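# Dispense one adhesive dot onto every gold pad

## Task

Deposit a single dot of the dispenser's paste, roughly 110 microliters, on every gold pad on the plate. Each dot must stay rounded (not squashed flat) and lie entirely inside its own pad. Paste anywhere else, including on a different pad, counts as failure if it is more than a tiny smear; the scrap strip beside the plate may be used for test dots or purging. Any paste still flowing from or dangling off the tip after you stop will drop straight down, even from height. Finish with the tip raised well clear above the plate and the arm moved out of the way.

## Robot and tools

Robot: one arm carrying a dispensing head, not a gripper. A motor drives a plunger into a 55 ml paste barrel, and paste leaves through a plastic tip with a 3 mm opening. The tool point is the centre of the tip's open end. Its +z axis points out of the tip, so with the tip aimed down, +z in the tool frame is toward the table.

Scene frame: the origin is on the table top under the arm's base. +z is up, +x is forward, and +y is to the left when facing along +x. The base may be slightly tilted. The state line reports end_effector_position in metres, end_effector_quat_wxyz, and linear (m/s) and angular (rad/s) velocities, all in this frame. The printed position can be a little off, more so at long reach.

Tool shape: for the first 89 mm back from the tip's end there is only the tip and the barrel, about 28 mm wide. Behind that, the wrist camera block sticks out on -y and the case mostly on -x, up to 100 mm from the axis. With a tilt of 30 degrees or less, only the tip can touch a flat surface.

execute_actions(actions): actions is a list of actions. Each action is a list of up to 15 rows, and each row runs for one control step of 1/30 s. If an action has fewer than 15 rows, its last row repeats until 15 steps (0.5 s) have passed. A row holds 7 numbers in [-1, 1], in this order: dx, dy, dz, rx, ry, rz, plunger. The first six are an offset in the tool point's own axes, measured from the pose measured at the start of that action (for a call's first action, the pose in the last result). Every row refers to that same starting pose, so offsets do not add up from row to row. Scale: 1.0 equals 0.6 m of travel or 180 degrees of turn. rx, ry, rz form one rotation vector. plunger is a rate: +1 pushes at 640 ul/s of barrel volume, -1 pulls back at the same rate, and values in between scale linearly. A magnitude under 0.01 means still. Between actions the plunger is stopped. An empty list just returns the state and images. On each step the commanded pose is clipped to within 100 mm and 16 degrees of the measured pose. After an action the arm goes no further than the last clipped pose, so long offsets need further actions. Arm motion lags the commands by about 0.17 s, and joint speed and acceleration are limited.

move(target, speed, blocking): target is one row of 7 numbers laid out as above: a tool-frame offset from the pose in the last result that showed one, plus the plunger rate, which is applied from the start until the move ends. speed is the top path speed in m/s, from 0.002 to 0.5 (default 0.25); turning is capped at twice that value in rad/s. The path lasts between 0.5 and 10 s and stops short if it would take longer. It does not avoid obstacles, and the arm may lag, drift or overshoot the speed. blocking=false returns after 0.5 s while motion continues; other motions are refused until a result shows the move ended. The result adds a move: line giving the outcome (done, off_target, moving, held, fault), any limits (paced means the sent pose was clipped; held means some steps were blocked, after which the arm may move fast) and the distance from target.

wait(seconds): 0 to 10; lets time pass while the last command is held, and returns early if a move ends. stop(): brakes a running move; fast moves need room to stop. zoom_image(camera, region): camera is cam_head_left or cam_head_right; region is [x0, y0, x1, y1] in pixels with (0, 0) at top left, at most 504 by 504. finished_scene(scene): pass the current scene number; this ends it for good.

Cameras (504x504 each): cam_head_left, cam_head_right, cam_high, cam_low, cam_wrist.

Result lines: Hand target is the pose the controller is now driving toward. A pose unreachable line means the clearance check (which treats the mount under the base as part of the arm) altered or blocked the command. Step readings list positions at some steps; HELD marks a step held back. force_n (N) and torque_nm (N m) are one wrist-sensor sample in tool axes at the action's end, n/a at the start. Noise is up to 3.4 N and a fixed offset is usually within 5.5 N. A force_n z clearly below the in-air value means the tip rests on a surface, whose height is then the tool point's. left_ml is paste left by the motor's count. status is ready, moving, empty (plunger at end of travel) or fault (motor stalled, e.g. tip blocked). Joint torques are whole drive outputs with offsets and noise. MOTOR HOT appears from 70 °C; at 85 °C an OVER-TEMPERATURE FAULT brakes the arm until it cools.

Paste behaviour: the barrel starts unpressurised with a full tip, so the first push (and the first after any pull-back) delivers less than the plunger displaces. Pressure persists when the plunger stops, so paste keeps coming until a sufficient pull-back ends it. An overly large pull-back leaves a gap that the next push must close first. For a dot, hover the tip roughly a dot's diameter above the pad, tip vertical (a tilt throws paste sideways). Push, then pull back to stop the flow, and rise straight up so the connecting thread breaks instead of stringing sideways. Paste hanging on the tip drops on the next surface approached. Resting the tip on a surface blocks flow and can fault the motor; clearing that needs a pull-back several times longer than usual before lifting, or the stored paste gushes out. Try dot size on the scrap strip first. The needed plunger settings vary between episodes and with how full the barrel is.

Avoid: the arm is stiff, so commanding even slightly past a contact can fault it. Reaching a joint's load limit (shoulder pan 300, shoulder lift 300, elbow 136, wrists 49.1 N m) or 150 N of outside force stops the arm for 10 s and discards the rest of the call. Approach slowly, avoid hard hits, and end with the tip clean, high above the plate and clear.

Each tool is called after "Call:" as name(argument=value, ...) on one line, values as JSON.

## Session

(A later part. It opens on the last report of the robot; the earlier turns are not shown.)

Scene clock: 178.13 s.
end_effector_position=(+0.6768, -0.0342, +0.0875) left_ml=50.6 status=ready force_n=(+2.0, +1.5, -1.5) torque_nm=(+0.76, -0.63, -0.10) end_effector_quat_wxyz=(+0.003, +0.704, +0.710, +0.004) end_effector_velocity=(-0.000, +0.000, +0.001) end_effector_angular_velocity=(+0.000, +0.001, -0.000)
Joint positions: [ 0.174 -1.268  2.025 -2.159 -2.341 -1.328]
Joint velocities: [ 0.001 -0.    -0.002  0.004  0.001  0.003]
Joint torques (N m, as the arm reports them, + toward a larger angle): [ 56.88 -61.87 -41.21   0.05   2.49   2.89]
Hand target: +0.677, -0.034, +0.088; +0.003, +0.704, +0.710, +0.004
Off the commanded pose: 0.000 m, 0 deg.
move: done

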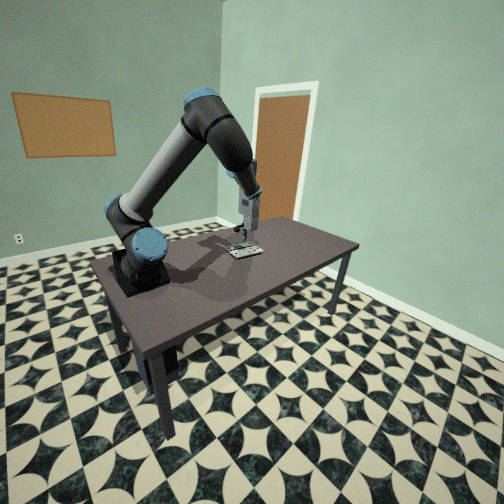

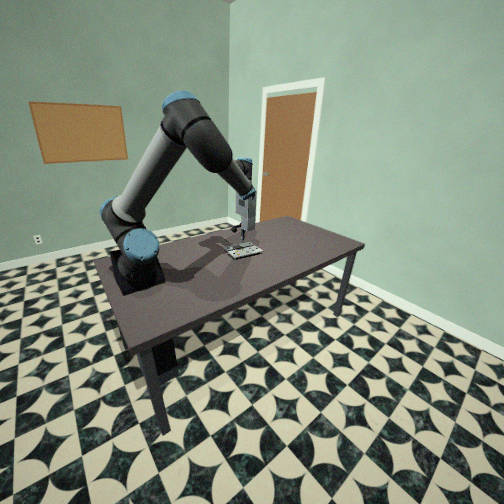

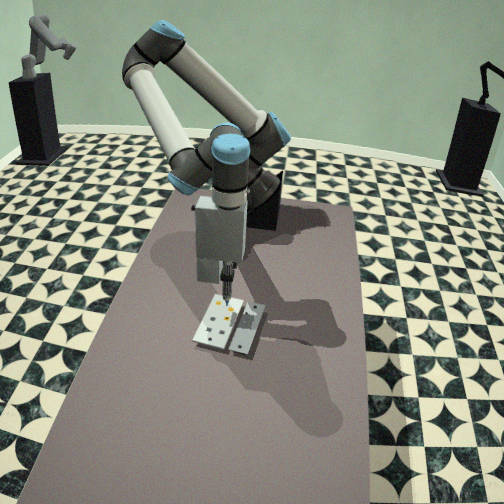

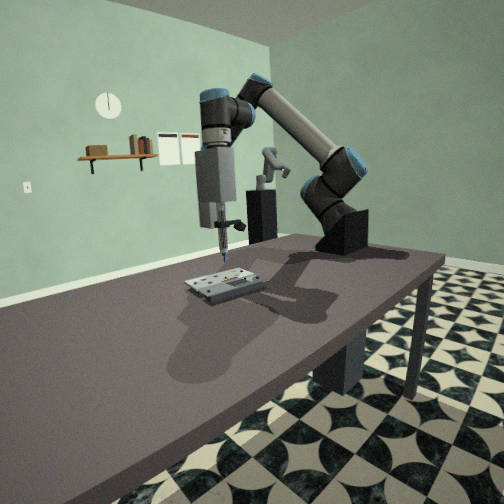

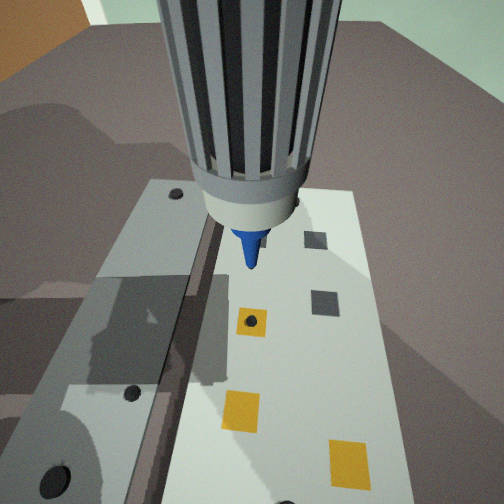

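Call:
move(target=[0.011,-0.072,0.05,0,0,0,0], speed=0.2)

Call:
move(target=[0,0,0.0375,0,0,0,0], speed=0.1)

Scene clock: 183.17 s.
end_effector_position=(+0.6340, -0.0279, +0.0572) left_ml=50.6 status=ready force_n=(+3.7, +2.0, -2.4) torque_nm=(+0.86, -1.25, -0.07) end_effector_quat_wxyz=(+0.003, +0.704, +0.710, +0.004) end_effector_velocity=(-0.001, +0.000, -0.001) end_effector_angular_velocity=(+0.000, -0.000, +0.000)
Joint positions: [ 0.161 -1.293  2.13  -2.251 -2.343 -1.346]
Joint velocities: [-0.001 -0.001  0.003 -0.003  0.    -0.002]
Joint torques (N m, as the arm reports them, + toward a larger angle): [ 16.49 -57.5  -13.31  -6.33  -2.32  -2.8 ]
Hand target: +0.634, -0.028, +0.057; +0.003, +0.704, +0.710, +0.004
Off the commanded pose: 0.000 m, 0 deg.
move: done

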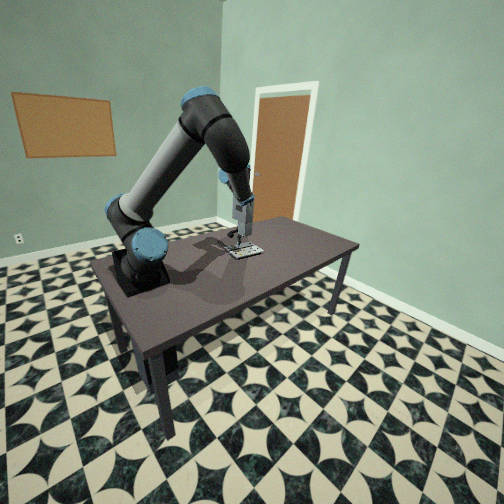

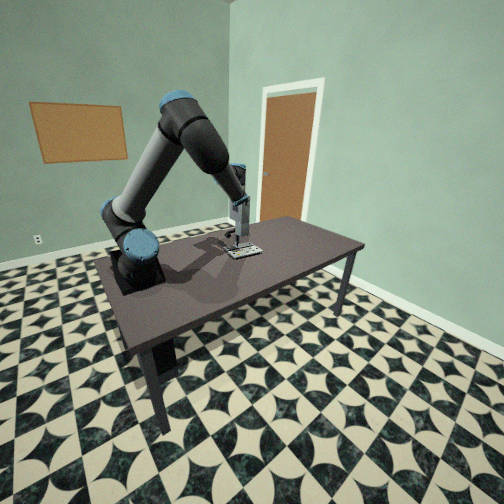

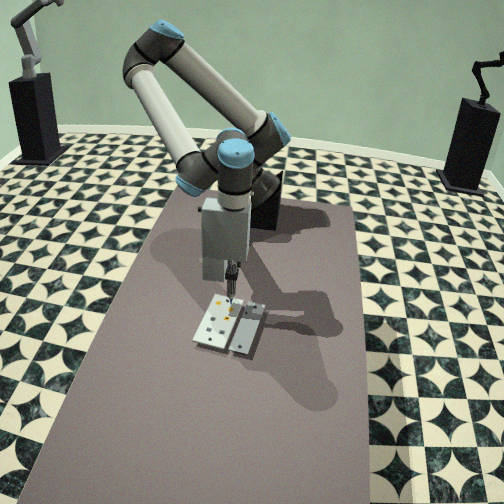

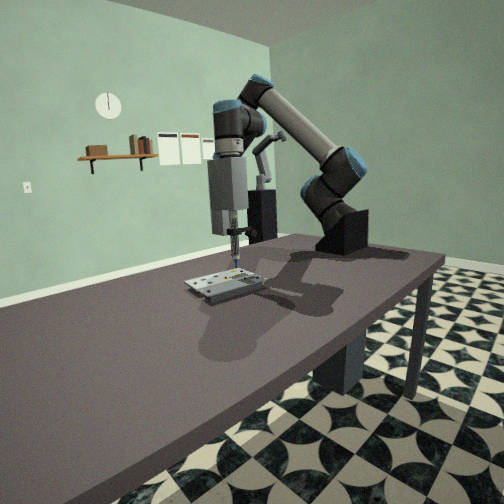

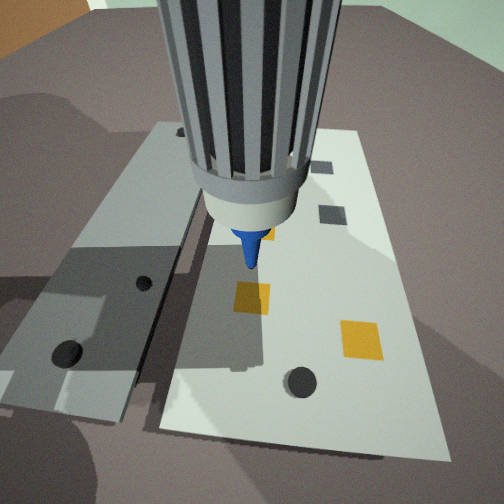

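Scene clock: 183.97 s.
end_effector_position=(+0.6342, -0.0279, +0.0348) left_ml=50.6 status=ready force_n=(+1.8, +0.7, -2.7) torque_nm=(+0.33, -0.51, -0.11) end_effector_quat_wxyz=(+0.003, +0.704, +0.710, +0.004) end_effector_velocity=(+0.000, -0.001, -0.002) end_effector_angular_velocity=(-0.001, -0.001, +0.000)
Joint positions: [ 0.138 -1.275  2.153 -2.315 -2.346 -1.379]
Joint velocities: [-0.002  0.002  0.002 -0.007 -0.002 -0.004]
Joint torques (N m, as the arm reports them, + toward a larger angle): [ 18.66 -19.19 -10.78  -6.56  -2.02  -2.74]
Hand target: +0.634, -0.028, +0.035; +0.003, +0.704, +0.710, +0.004
Off the commanded pose: 0.000 m, 0 deg.
move: done

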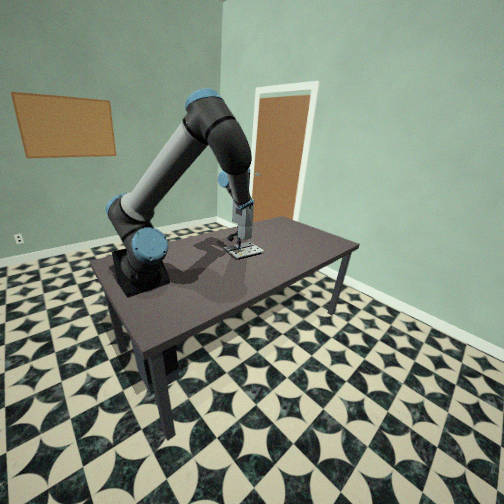

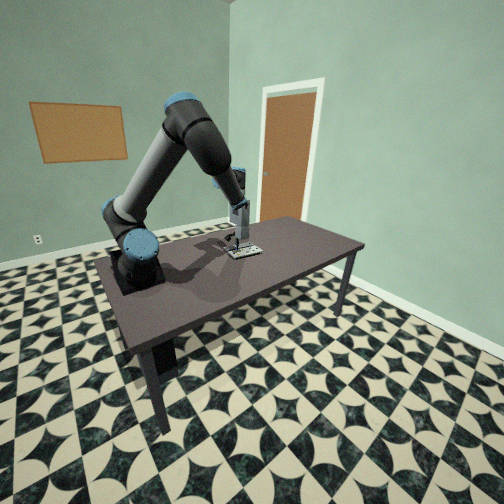

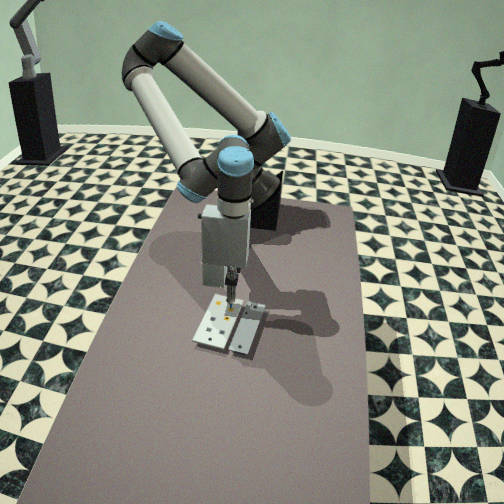

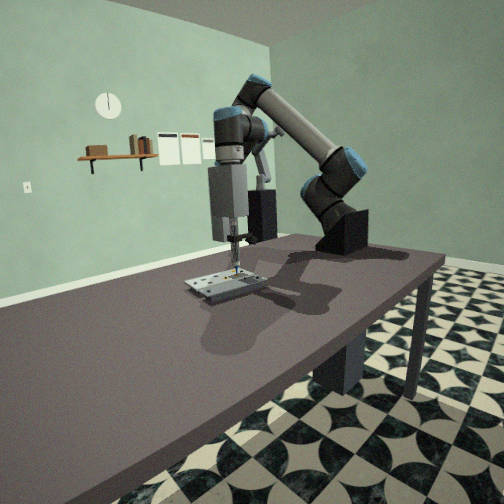

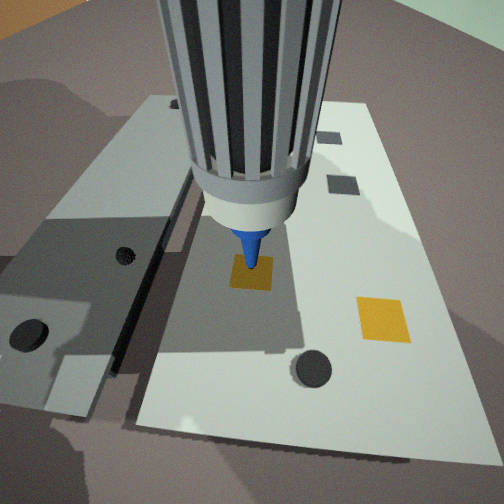

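Call:
execute_actions(actions=[[[0,0,0.0002,0,0,0,0.445]]])

Call:
wait(seconds=10)

Call:
wait(seconds=10)

Call:
wait(seconds=10)

Call:
wait(seconds=10)

Call:
execute_actions(actions=[[[0,0,0,0,0,0,-0.1],[0,0,-0.004,0,0,0,-0.1],[0,0,-0.01,0,0,0,-0.1],[0,0,-0.017,0,0,0,-0.1],[0,0,-0.024,0,0,0,-0.1],[0,0,-0.031,0,0,0,-0.1],[0,0,-0.038,0,0,0,-0.1],[0,0,-0.045,0,0,0,-0.1],[0,0,-0.052,0,0,0,-0.1],[0,0,-0.059,0,0,0,-0.1],[0,0,-0.066,0,0,0,-0.1],[0,0,-0.073,0,0,0,-0.1],[0,0,-0.08,0,0,0,-0.1]]])

Call:
wait(seconds=1)

Call:
zoom_image(camera="cam_wrist", region=[200,250,300,350])

Scene clock: 195.93 s.
end_effector_position=(+0.6342, -0.0279, +0.0346) left_ml=50.5 status=moving force_n=(+1.5, +2.7, -2.7) torque_nm=(+1.15, -0.42, -0.11) end_effector_quat_wxyz=(+0.003, +0.704, +0.710, +0.004) end_effector_velocity=(-0.001, -0.001, -0.001) end_effector_angular_velocity=(-0.002, +0.002, +0.002)
Joint positions: [ 0.137 -1.275  2.153 -2.315 -2.346 -1.379]
Joint velocities: [-0.    -0.     0.001  0.002 -0.002 -0.   ]
Joint torques (N m, as the arm reports them, + toward a larger angle): [ 22.47 -23.49 -17.78  -0.03  -2.26   2.23]
Hand target: +0.634, -0.028, +0.035; +0.003, +0.704, +0.710, +0.004
Off the commanded pose: 0.000 m, 0 deg.
Step readings (end_effector_position):
0: (+0.6342, -0.0279, +0.0346)
1: (+0.6342, -0.0279, +0.0346)
2: (+0.6342, -0.0279, +0.0346)
4: (+0.6342, -0.0279, +0.0346)
8: (+0.6342, -0.0279, +0.0346)
15: end_effector_position above

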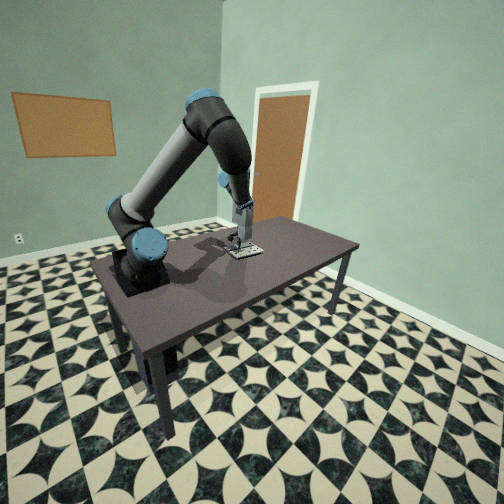

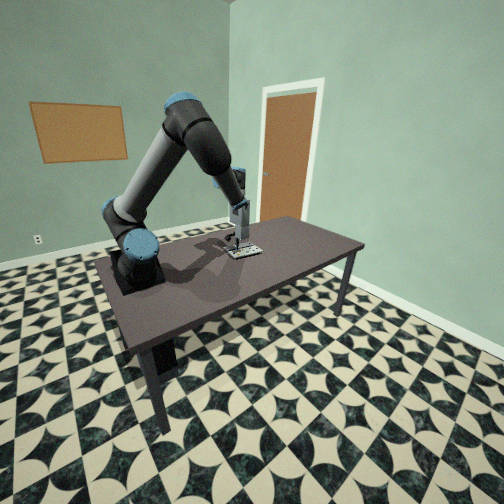

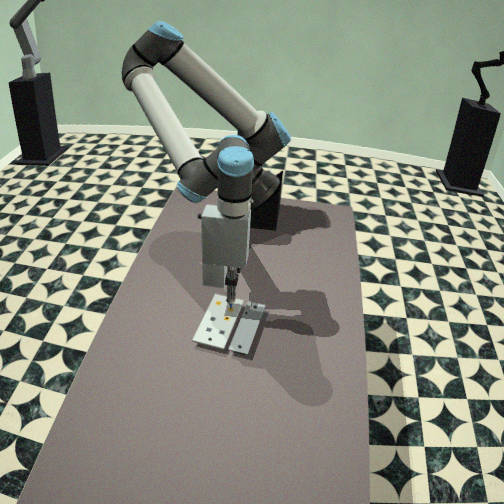

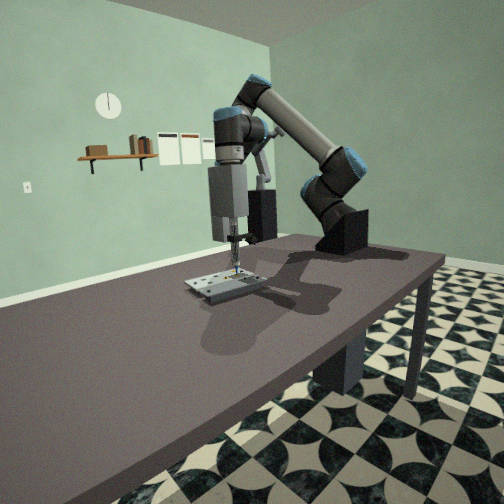

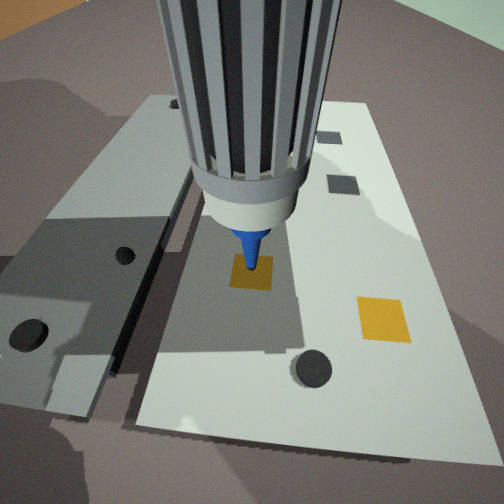

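Scene clock: 205.93 s.
end_effector_position=(+0.6342, -0.0279, +0.0347) left_ml=50.5 status=ready force_n=(+1.6, +1.7, -2.9) torque_nm=(+0.79, -0.41, -0.12) end_effector_quat_wxyz=(+0.003, +0.704, +0.710, +0.004) end_effector_velocity=(+0.000, +0.001, +0.000) end_effector_angular_velocity=(+0.001, -0.000, +0.001)
Joint positions: [ 0.137 -1.275  2.153 -2.315 -2.346 -1.379]
Joint velocities: [ 0.     0.001 -0.001 -0.001  0.001 -0.001]
Joint torques (N m, as the arm reports them, + toward a larger angle): [ 54.3  -60.06 -37.35  -0.3   -2.14   2.69]
Hand target: +0.634, -0.028, +0.035; +0.003, +0.704, +0.710, +0.004
Off the commanded pose: 0.000 m, 0 deg.
wait: 10.00 s; at rest by 0.20 s

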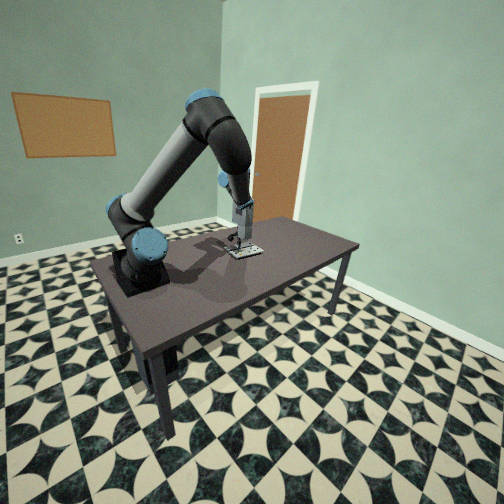

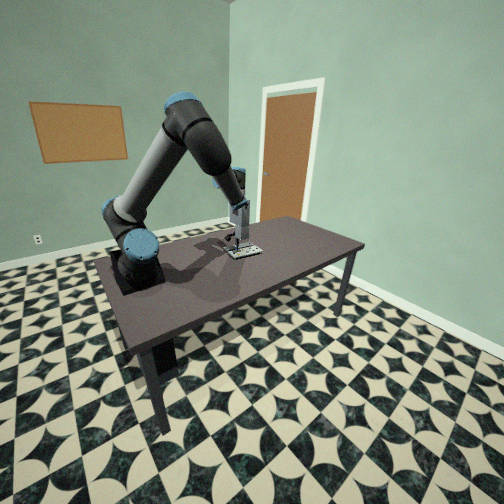

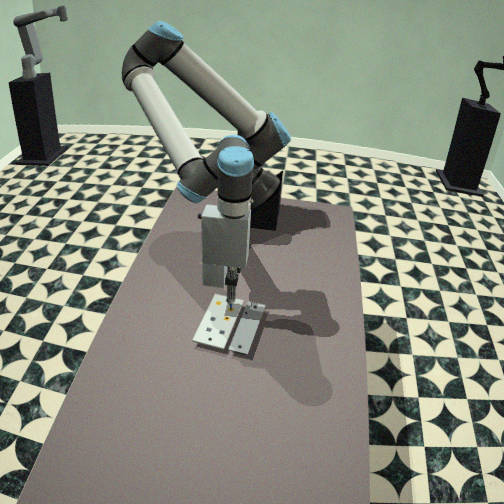

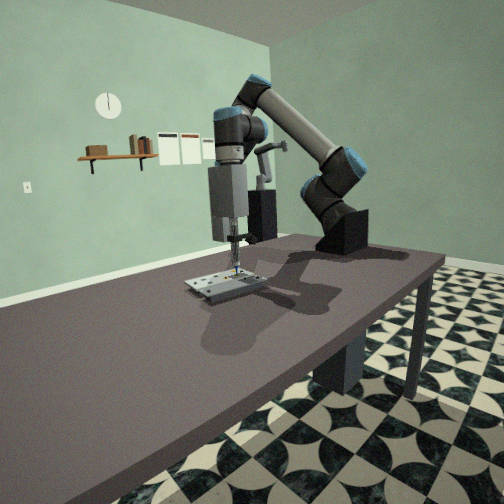

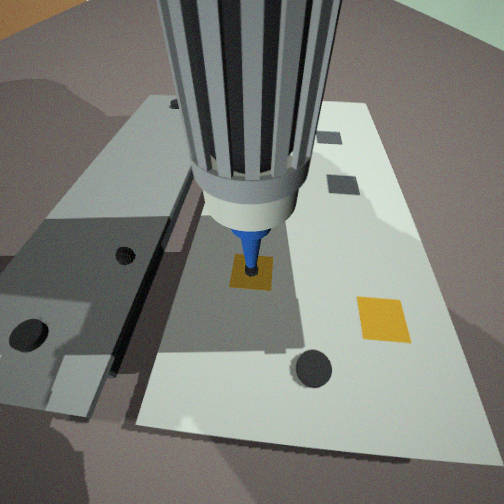

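Scene clock: 215.93 s.
end_effector_position=(+0.6342, -0.0279, +0.0347) left_ml=50.5 status=ready force_n=(+1.7, +0.7, -1.8) torque_nm=(+0.40, -0.48, -0.09) end_effector_quat_wxyz=(+0.003, +0.704, +0.710, +0.004) end_effector_velocity=(+0.000, +0.000, +0.000) end_effector_angular_velocity=(+0.000, +0.000, -0.001)
Joint positions: [ 0.137 -1.275  2.153 -2.315 -2.346 -1.379]
Joint velocities: [ 0.     0.    -0.     0.     0.     0.001]
Joint torques (N m, as the arm reports them, + toward a larger angle): [ 53.97 -59.54 -36.77  -0.7   -1.77   2.66]
Hand target: +0.634, -0.028, +0.035; +0.003, +0.704, +0.710, +0.004
Off the commanded pose: 0.000 m, 0 deg.
wait: 10.00 s; at rest by 0.17 s

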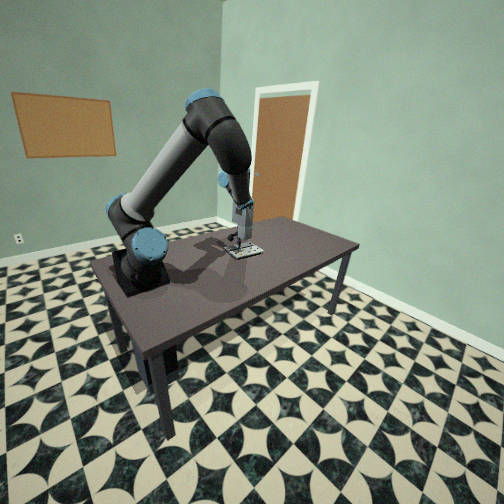

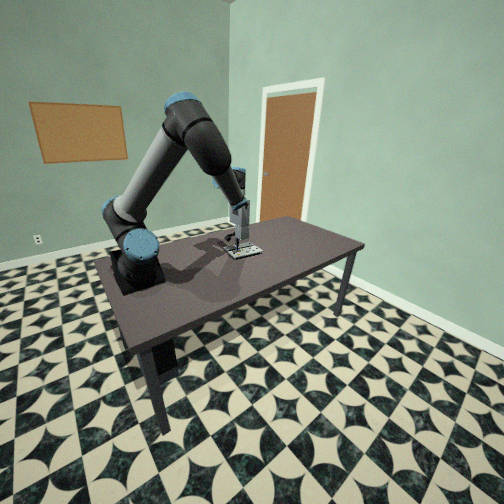

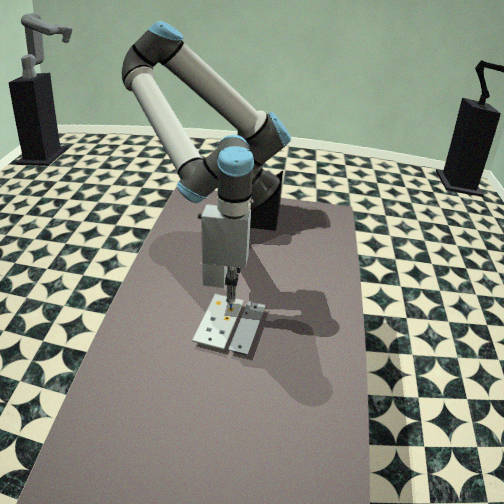

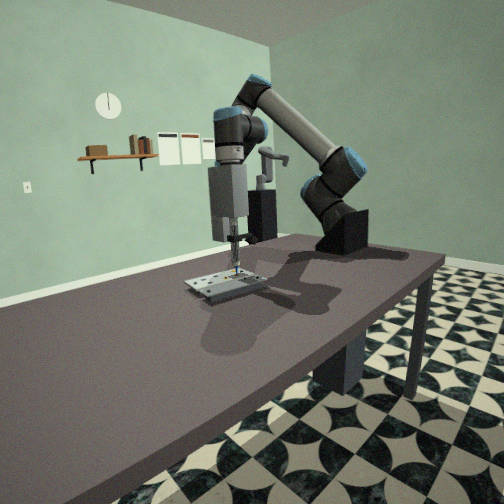

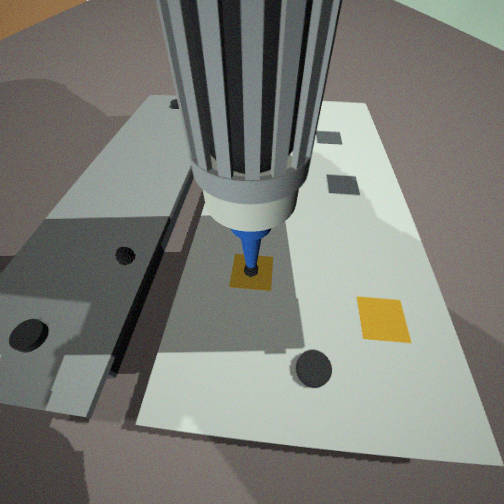

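Scene clock: 225.93 s.
end_effector_position=(+0.6342, -0.0279, +0.0347) left_ml=50.5 status=ready force_n=(+1.7, +1.2, -2.1) torque_nm=(+0.49, -0.47, -0.08) end_effector_quat_wxyz=(+0.003, +0.704, +0.710, +0.004) end_effector_velocity=(-0.000, -0.001, +0.001) end_effector_angular_velocity=(+0.000, -0.000, -0.000)
Joint positions: [ 0.137 -1.275  2.153 -2.315 -2.346 -1.379]
Joint velocities: [-0.    -0.002  0.     0.001  0.    -0.   ]
Joint torques (N m, as the arm reports them, + toward a larger angle): [ 52.67 -58.18 -35.27  -0.71  -1.71   2.59]
Hand target: +0.634, -0.028, +0.035; +0.003, +0.704, +0.710, +0.004
Off the commanded pose: 0.000 m, 0 deg.
wait: 10.00 s; at rest by 0.17 s

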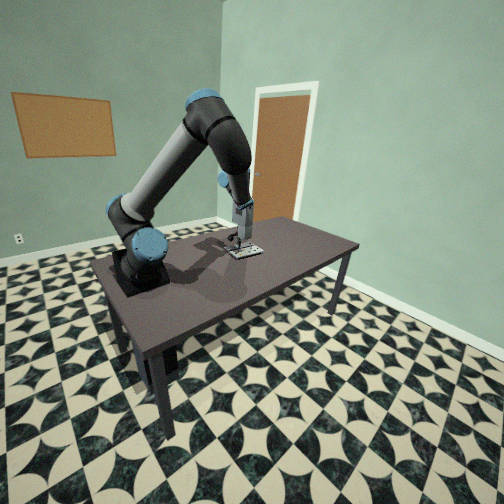

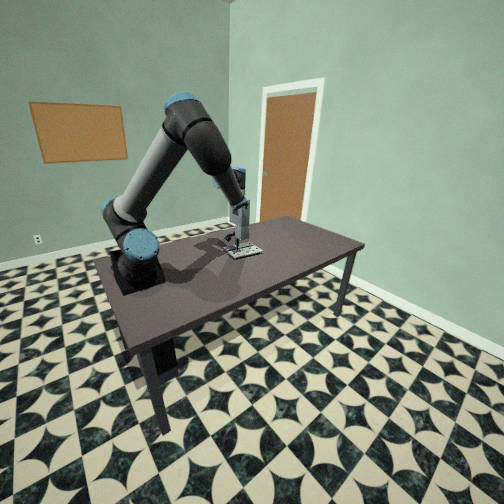

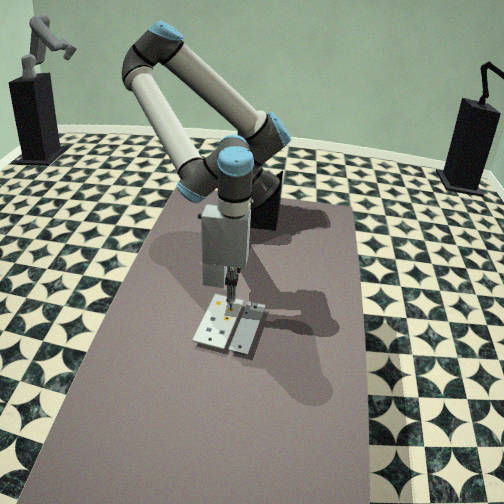

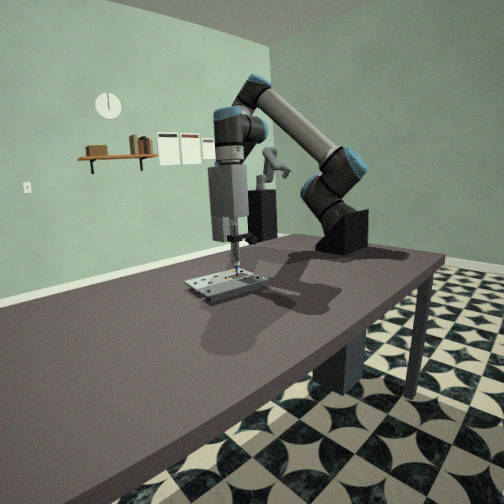

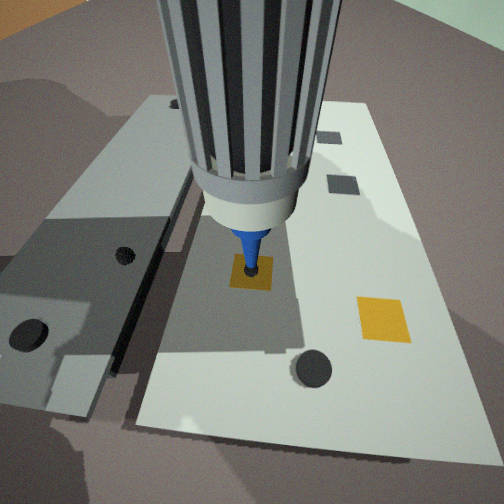

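Scene clock: 235.93 s.
end_effector_position=(+0.6342, -0.0279, +0.0347) left_ml=50.5 status=ready force_n=(+1.4, +1.7, -1.7) torque_nm=(+0.80, -0.39, -0.07) end_effector_quat_wxyz=(+0.003, +0.704, +0.710, +0.004) end_effector_velocity=(+0.000, +0.000, +0.001) end_effector_angular_velocity=(-0.001, -0.001, -0.001)
Joint positions: [ 0.137 -1.275  2.153 -2.315 -2.346 -1.379]
Joint velocities: [ 0.001 -0.     0.     0.    -0.001  0.002]
Joint torques (N m, as the arm reports them, + toward a larger angle): [ 52.59 -57.77 -34.18  -1.18  -1.51   2.68]
Hand target: +0.634, -0.028, +0.035; +0.003, +0.704, +0.710, +0.004
Off the commanded pose: 0.000 m, 0 deg.
wait: 10.00 s; at rest by 0.17 s

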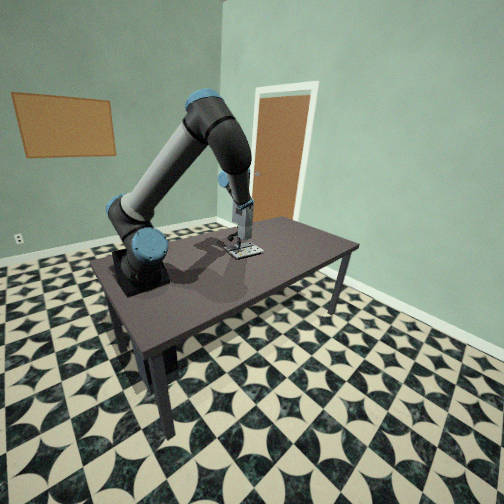

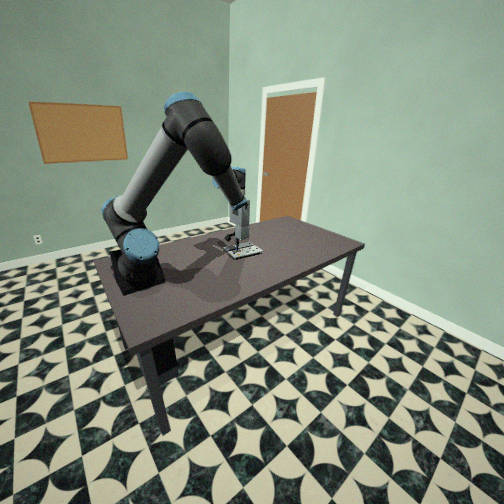

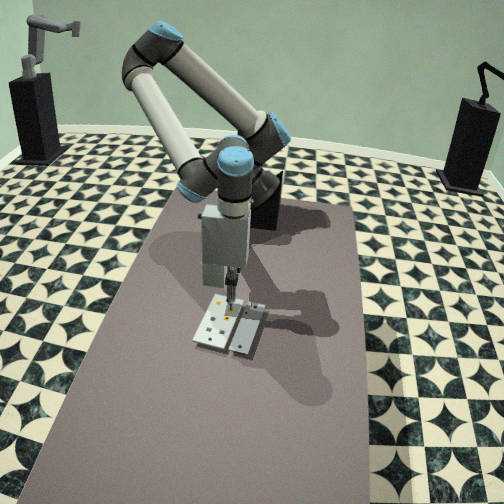

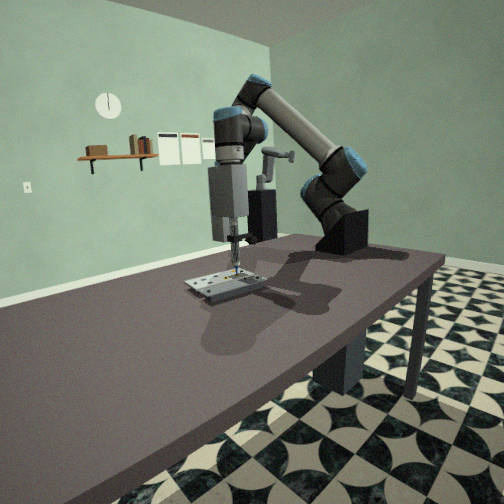

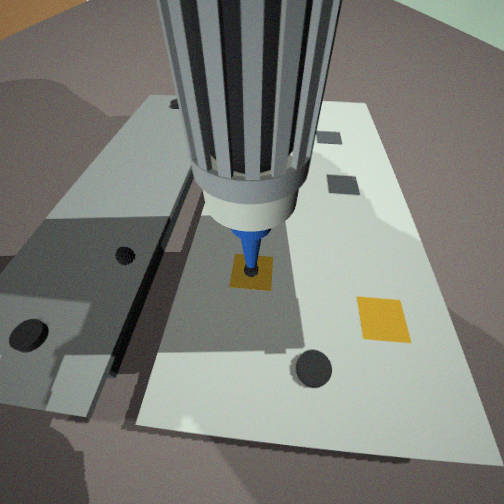

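Scene clock: 236.43 s.
end_effector_position=(+0.6341, -0.0280, +0.0743) left_ml=50.5 status=moving force_n=(+1.7, +1.6, -3.2) torque_nm=(+0.64, -0.58, -0.13) end_effector_quat_wxyz=(+0.004, +0.704, +0.710, +0.005) end_effector_velocity=(-0.002, -0.002, +0.097) end_effector_angular_velocity=(-0.002, +0.004, +0.001)
Joint positions: [ 0.179 -1.307  2.114 -2.207 -2.34  -1.324]
Joint velocities: [ 0.099 -0.069 -0.107  0.276  0.015  0.139]
Joint torques (N m, as the arm reports them, + toward a larger angle): [ 44.89 -45.38 -35.31  -0.2    2.59   2.68]
Hand target: +0.634, -0.028, +0.082; +0.003, +0.704, +0.710, +0.005
Off the commanded pose: 0.008 m, 0 deg.
Step readings (end_effector_position):
0: (+0.6342, -0.0279, +0.0347)
1: (+0.6342, -0.0279, +0.0347)
2: (+0.6342, -0.0279, +0.0347)
4: (+0.6342, -0.0279, +0.0359)
8: (+0.6343, -0.0280, +0.0468)
15: end_effector_position above

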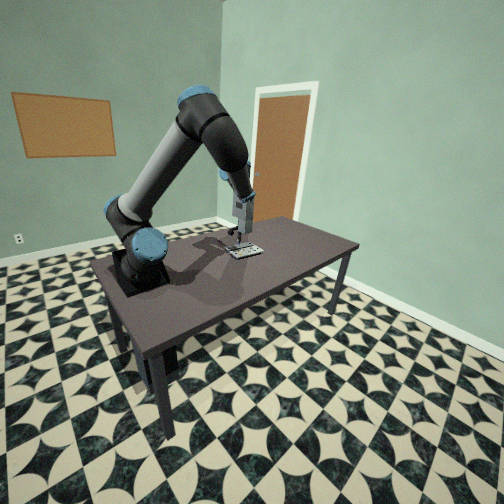

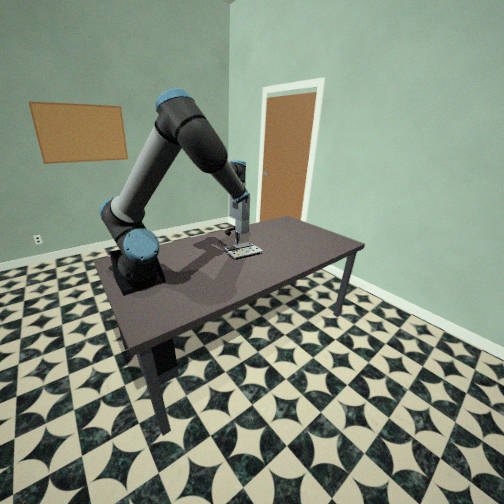

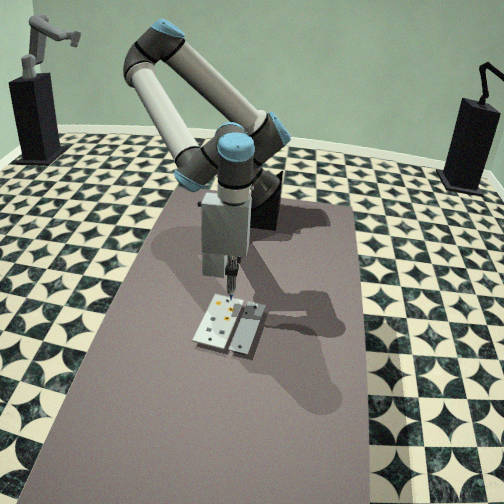

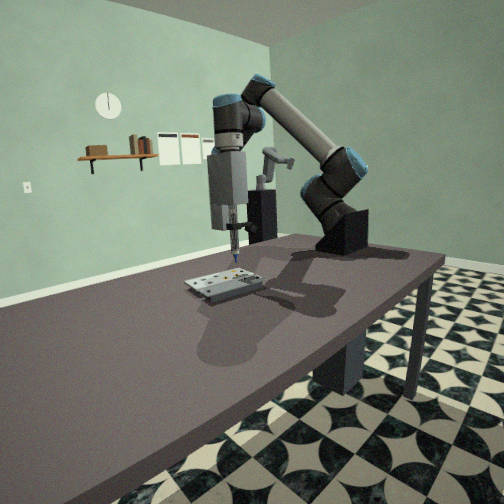

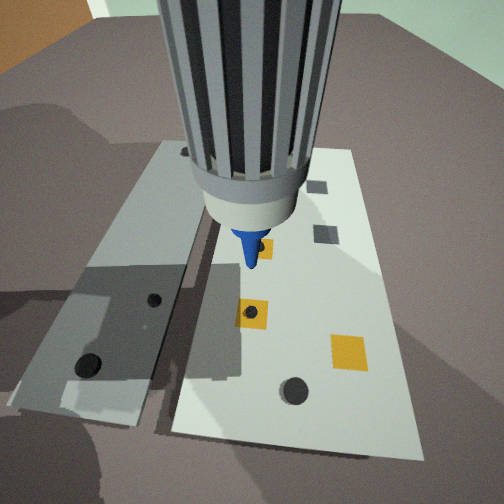

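Scene clock: 237.43 s.
end_effector_position=(+0.6337, -0.0280, +0.0825) left_ml=50.5 status=ready force_n=(+0.1, +3.3, -3.2) torque_nm=(+1.37, +0.09, -0.06) end_effector_quat_wxyz=(+0.003, +0.704, +0.710, +0.005) end_effector_velocity=(-0.000, +0.000, -0.000) end_effector_angular_velocity=(+0.001, +0.001, -0.001)
Joint positions: [ 0.187 -1.312  2.104 -2.182 -2.338 -1.311]
Joint velocities: [-0.001 -0.     0.     0.     0.001  0.   ]
Joint torques (N m, as the arm reports them, + toward a larger angle): [ 52.03 -57.84 -40.79  -0.12   2.52   2.88]
Hand target: +0.634, -0.028, +0.082; +0.003, +0.704, +0.710, +0.005
Off the commanded pose: 0.000 m, 0 deg.
wait: 1.00 s; at rest by 0.30 s

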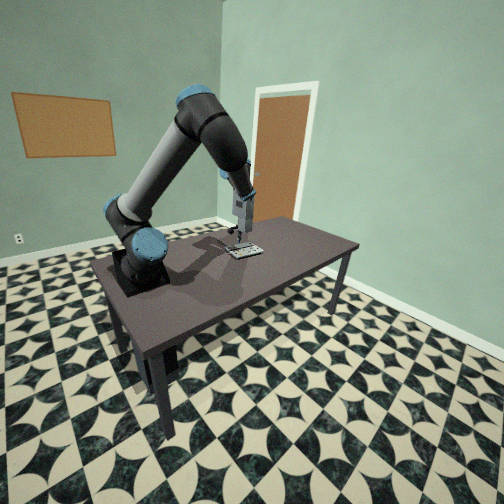

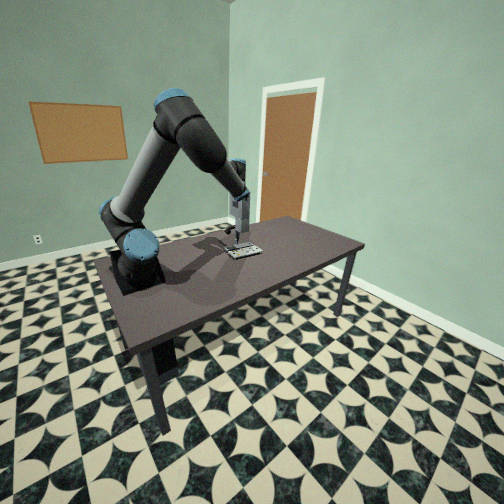

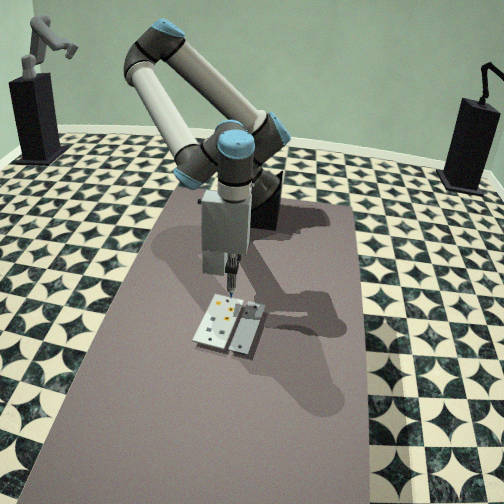

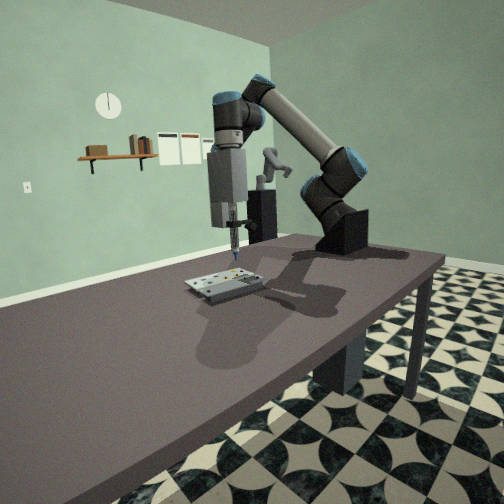

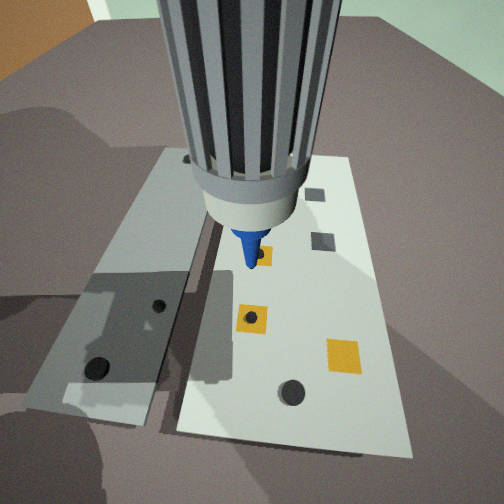

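Region (200, 250, 300, 350) of cam_wrist's 504x504 image, scaled by 5.040, with more detail than that image has.

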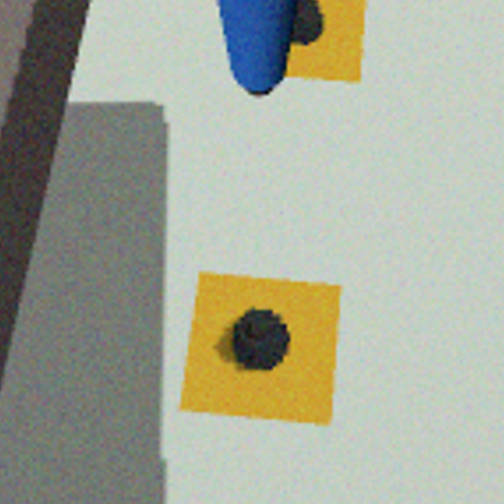

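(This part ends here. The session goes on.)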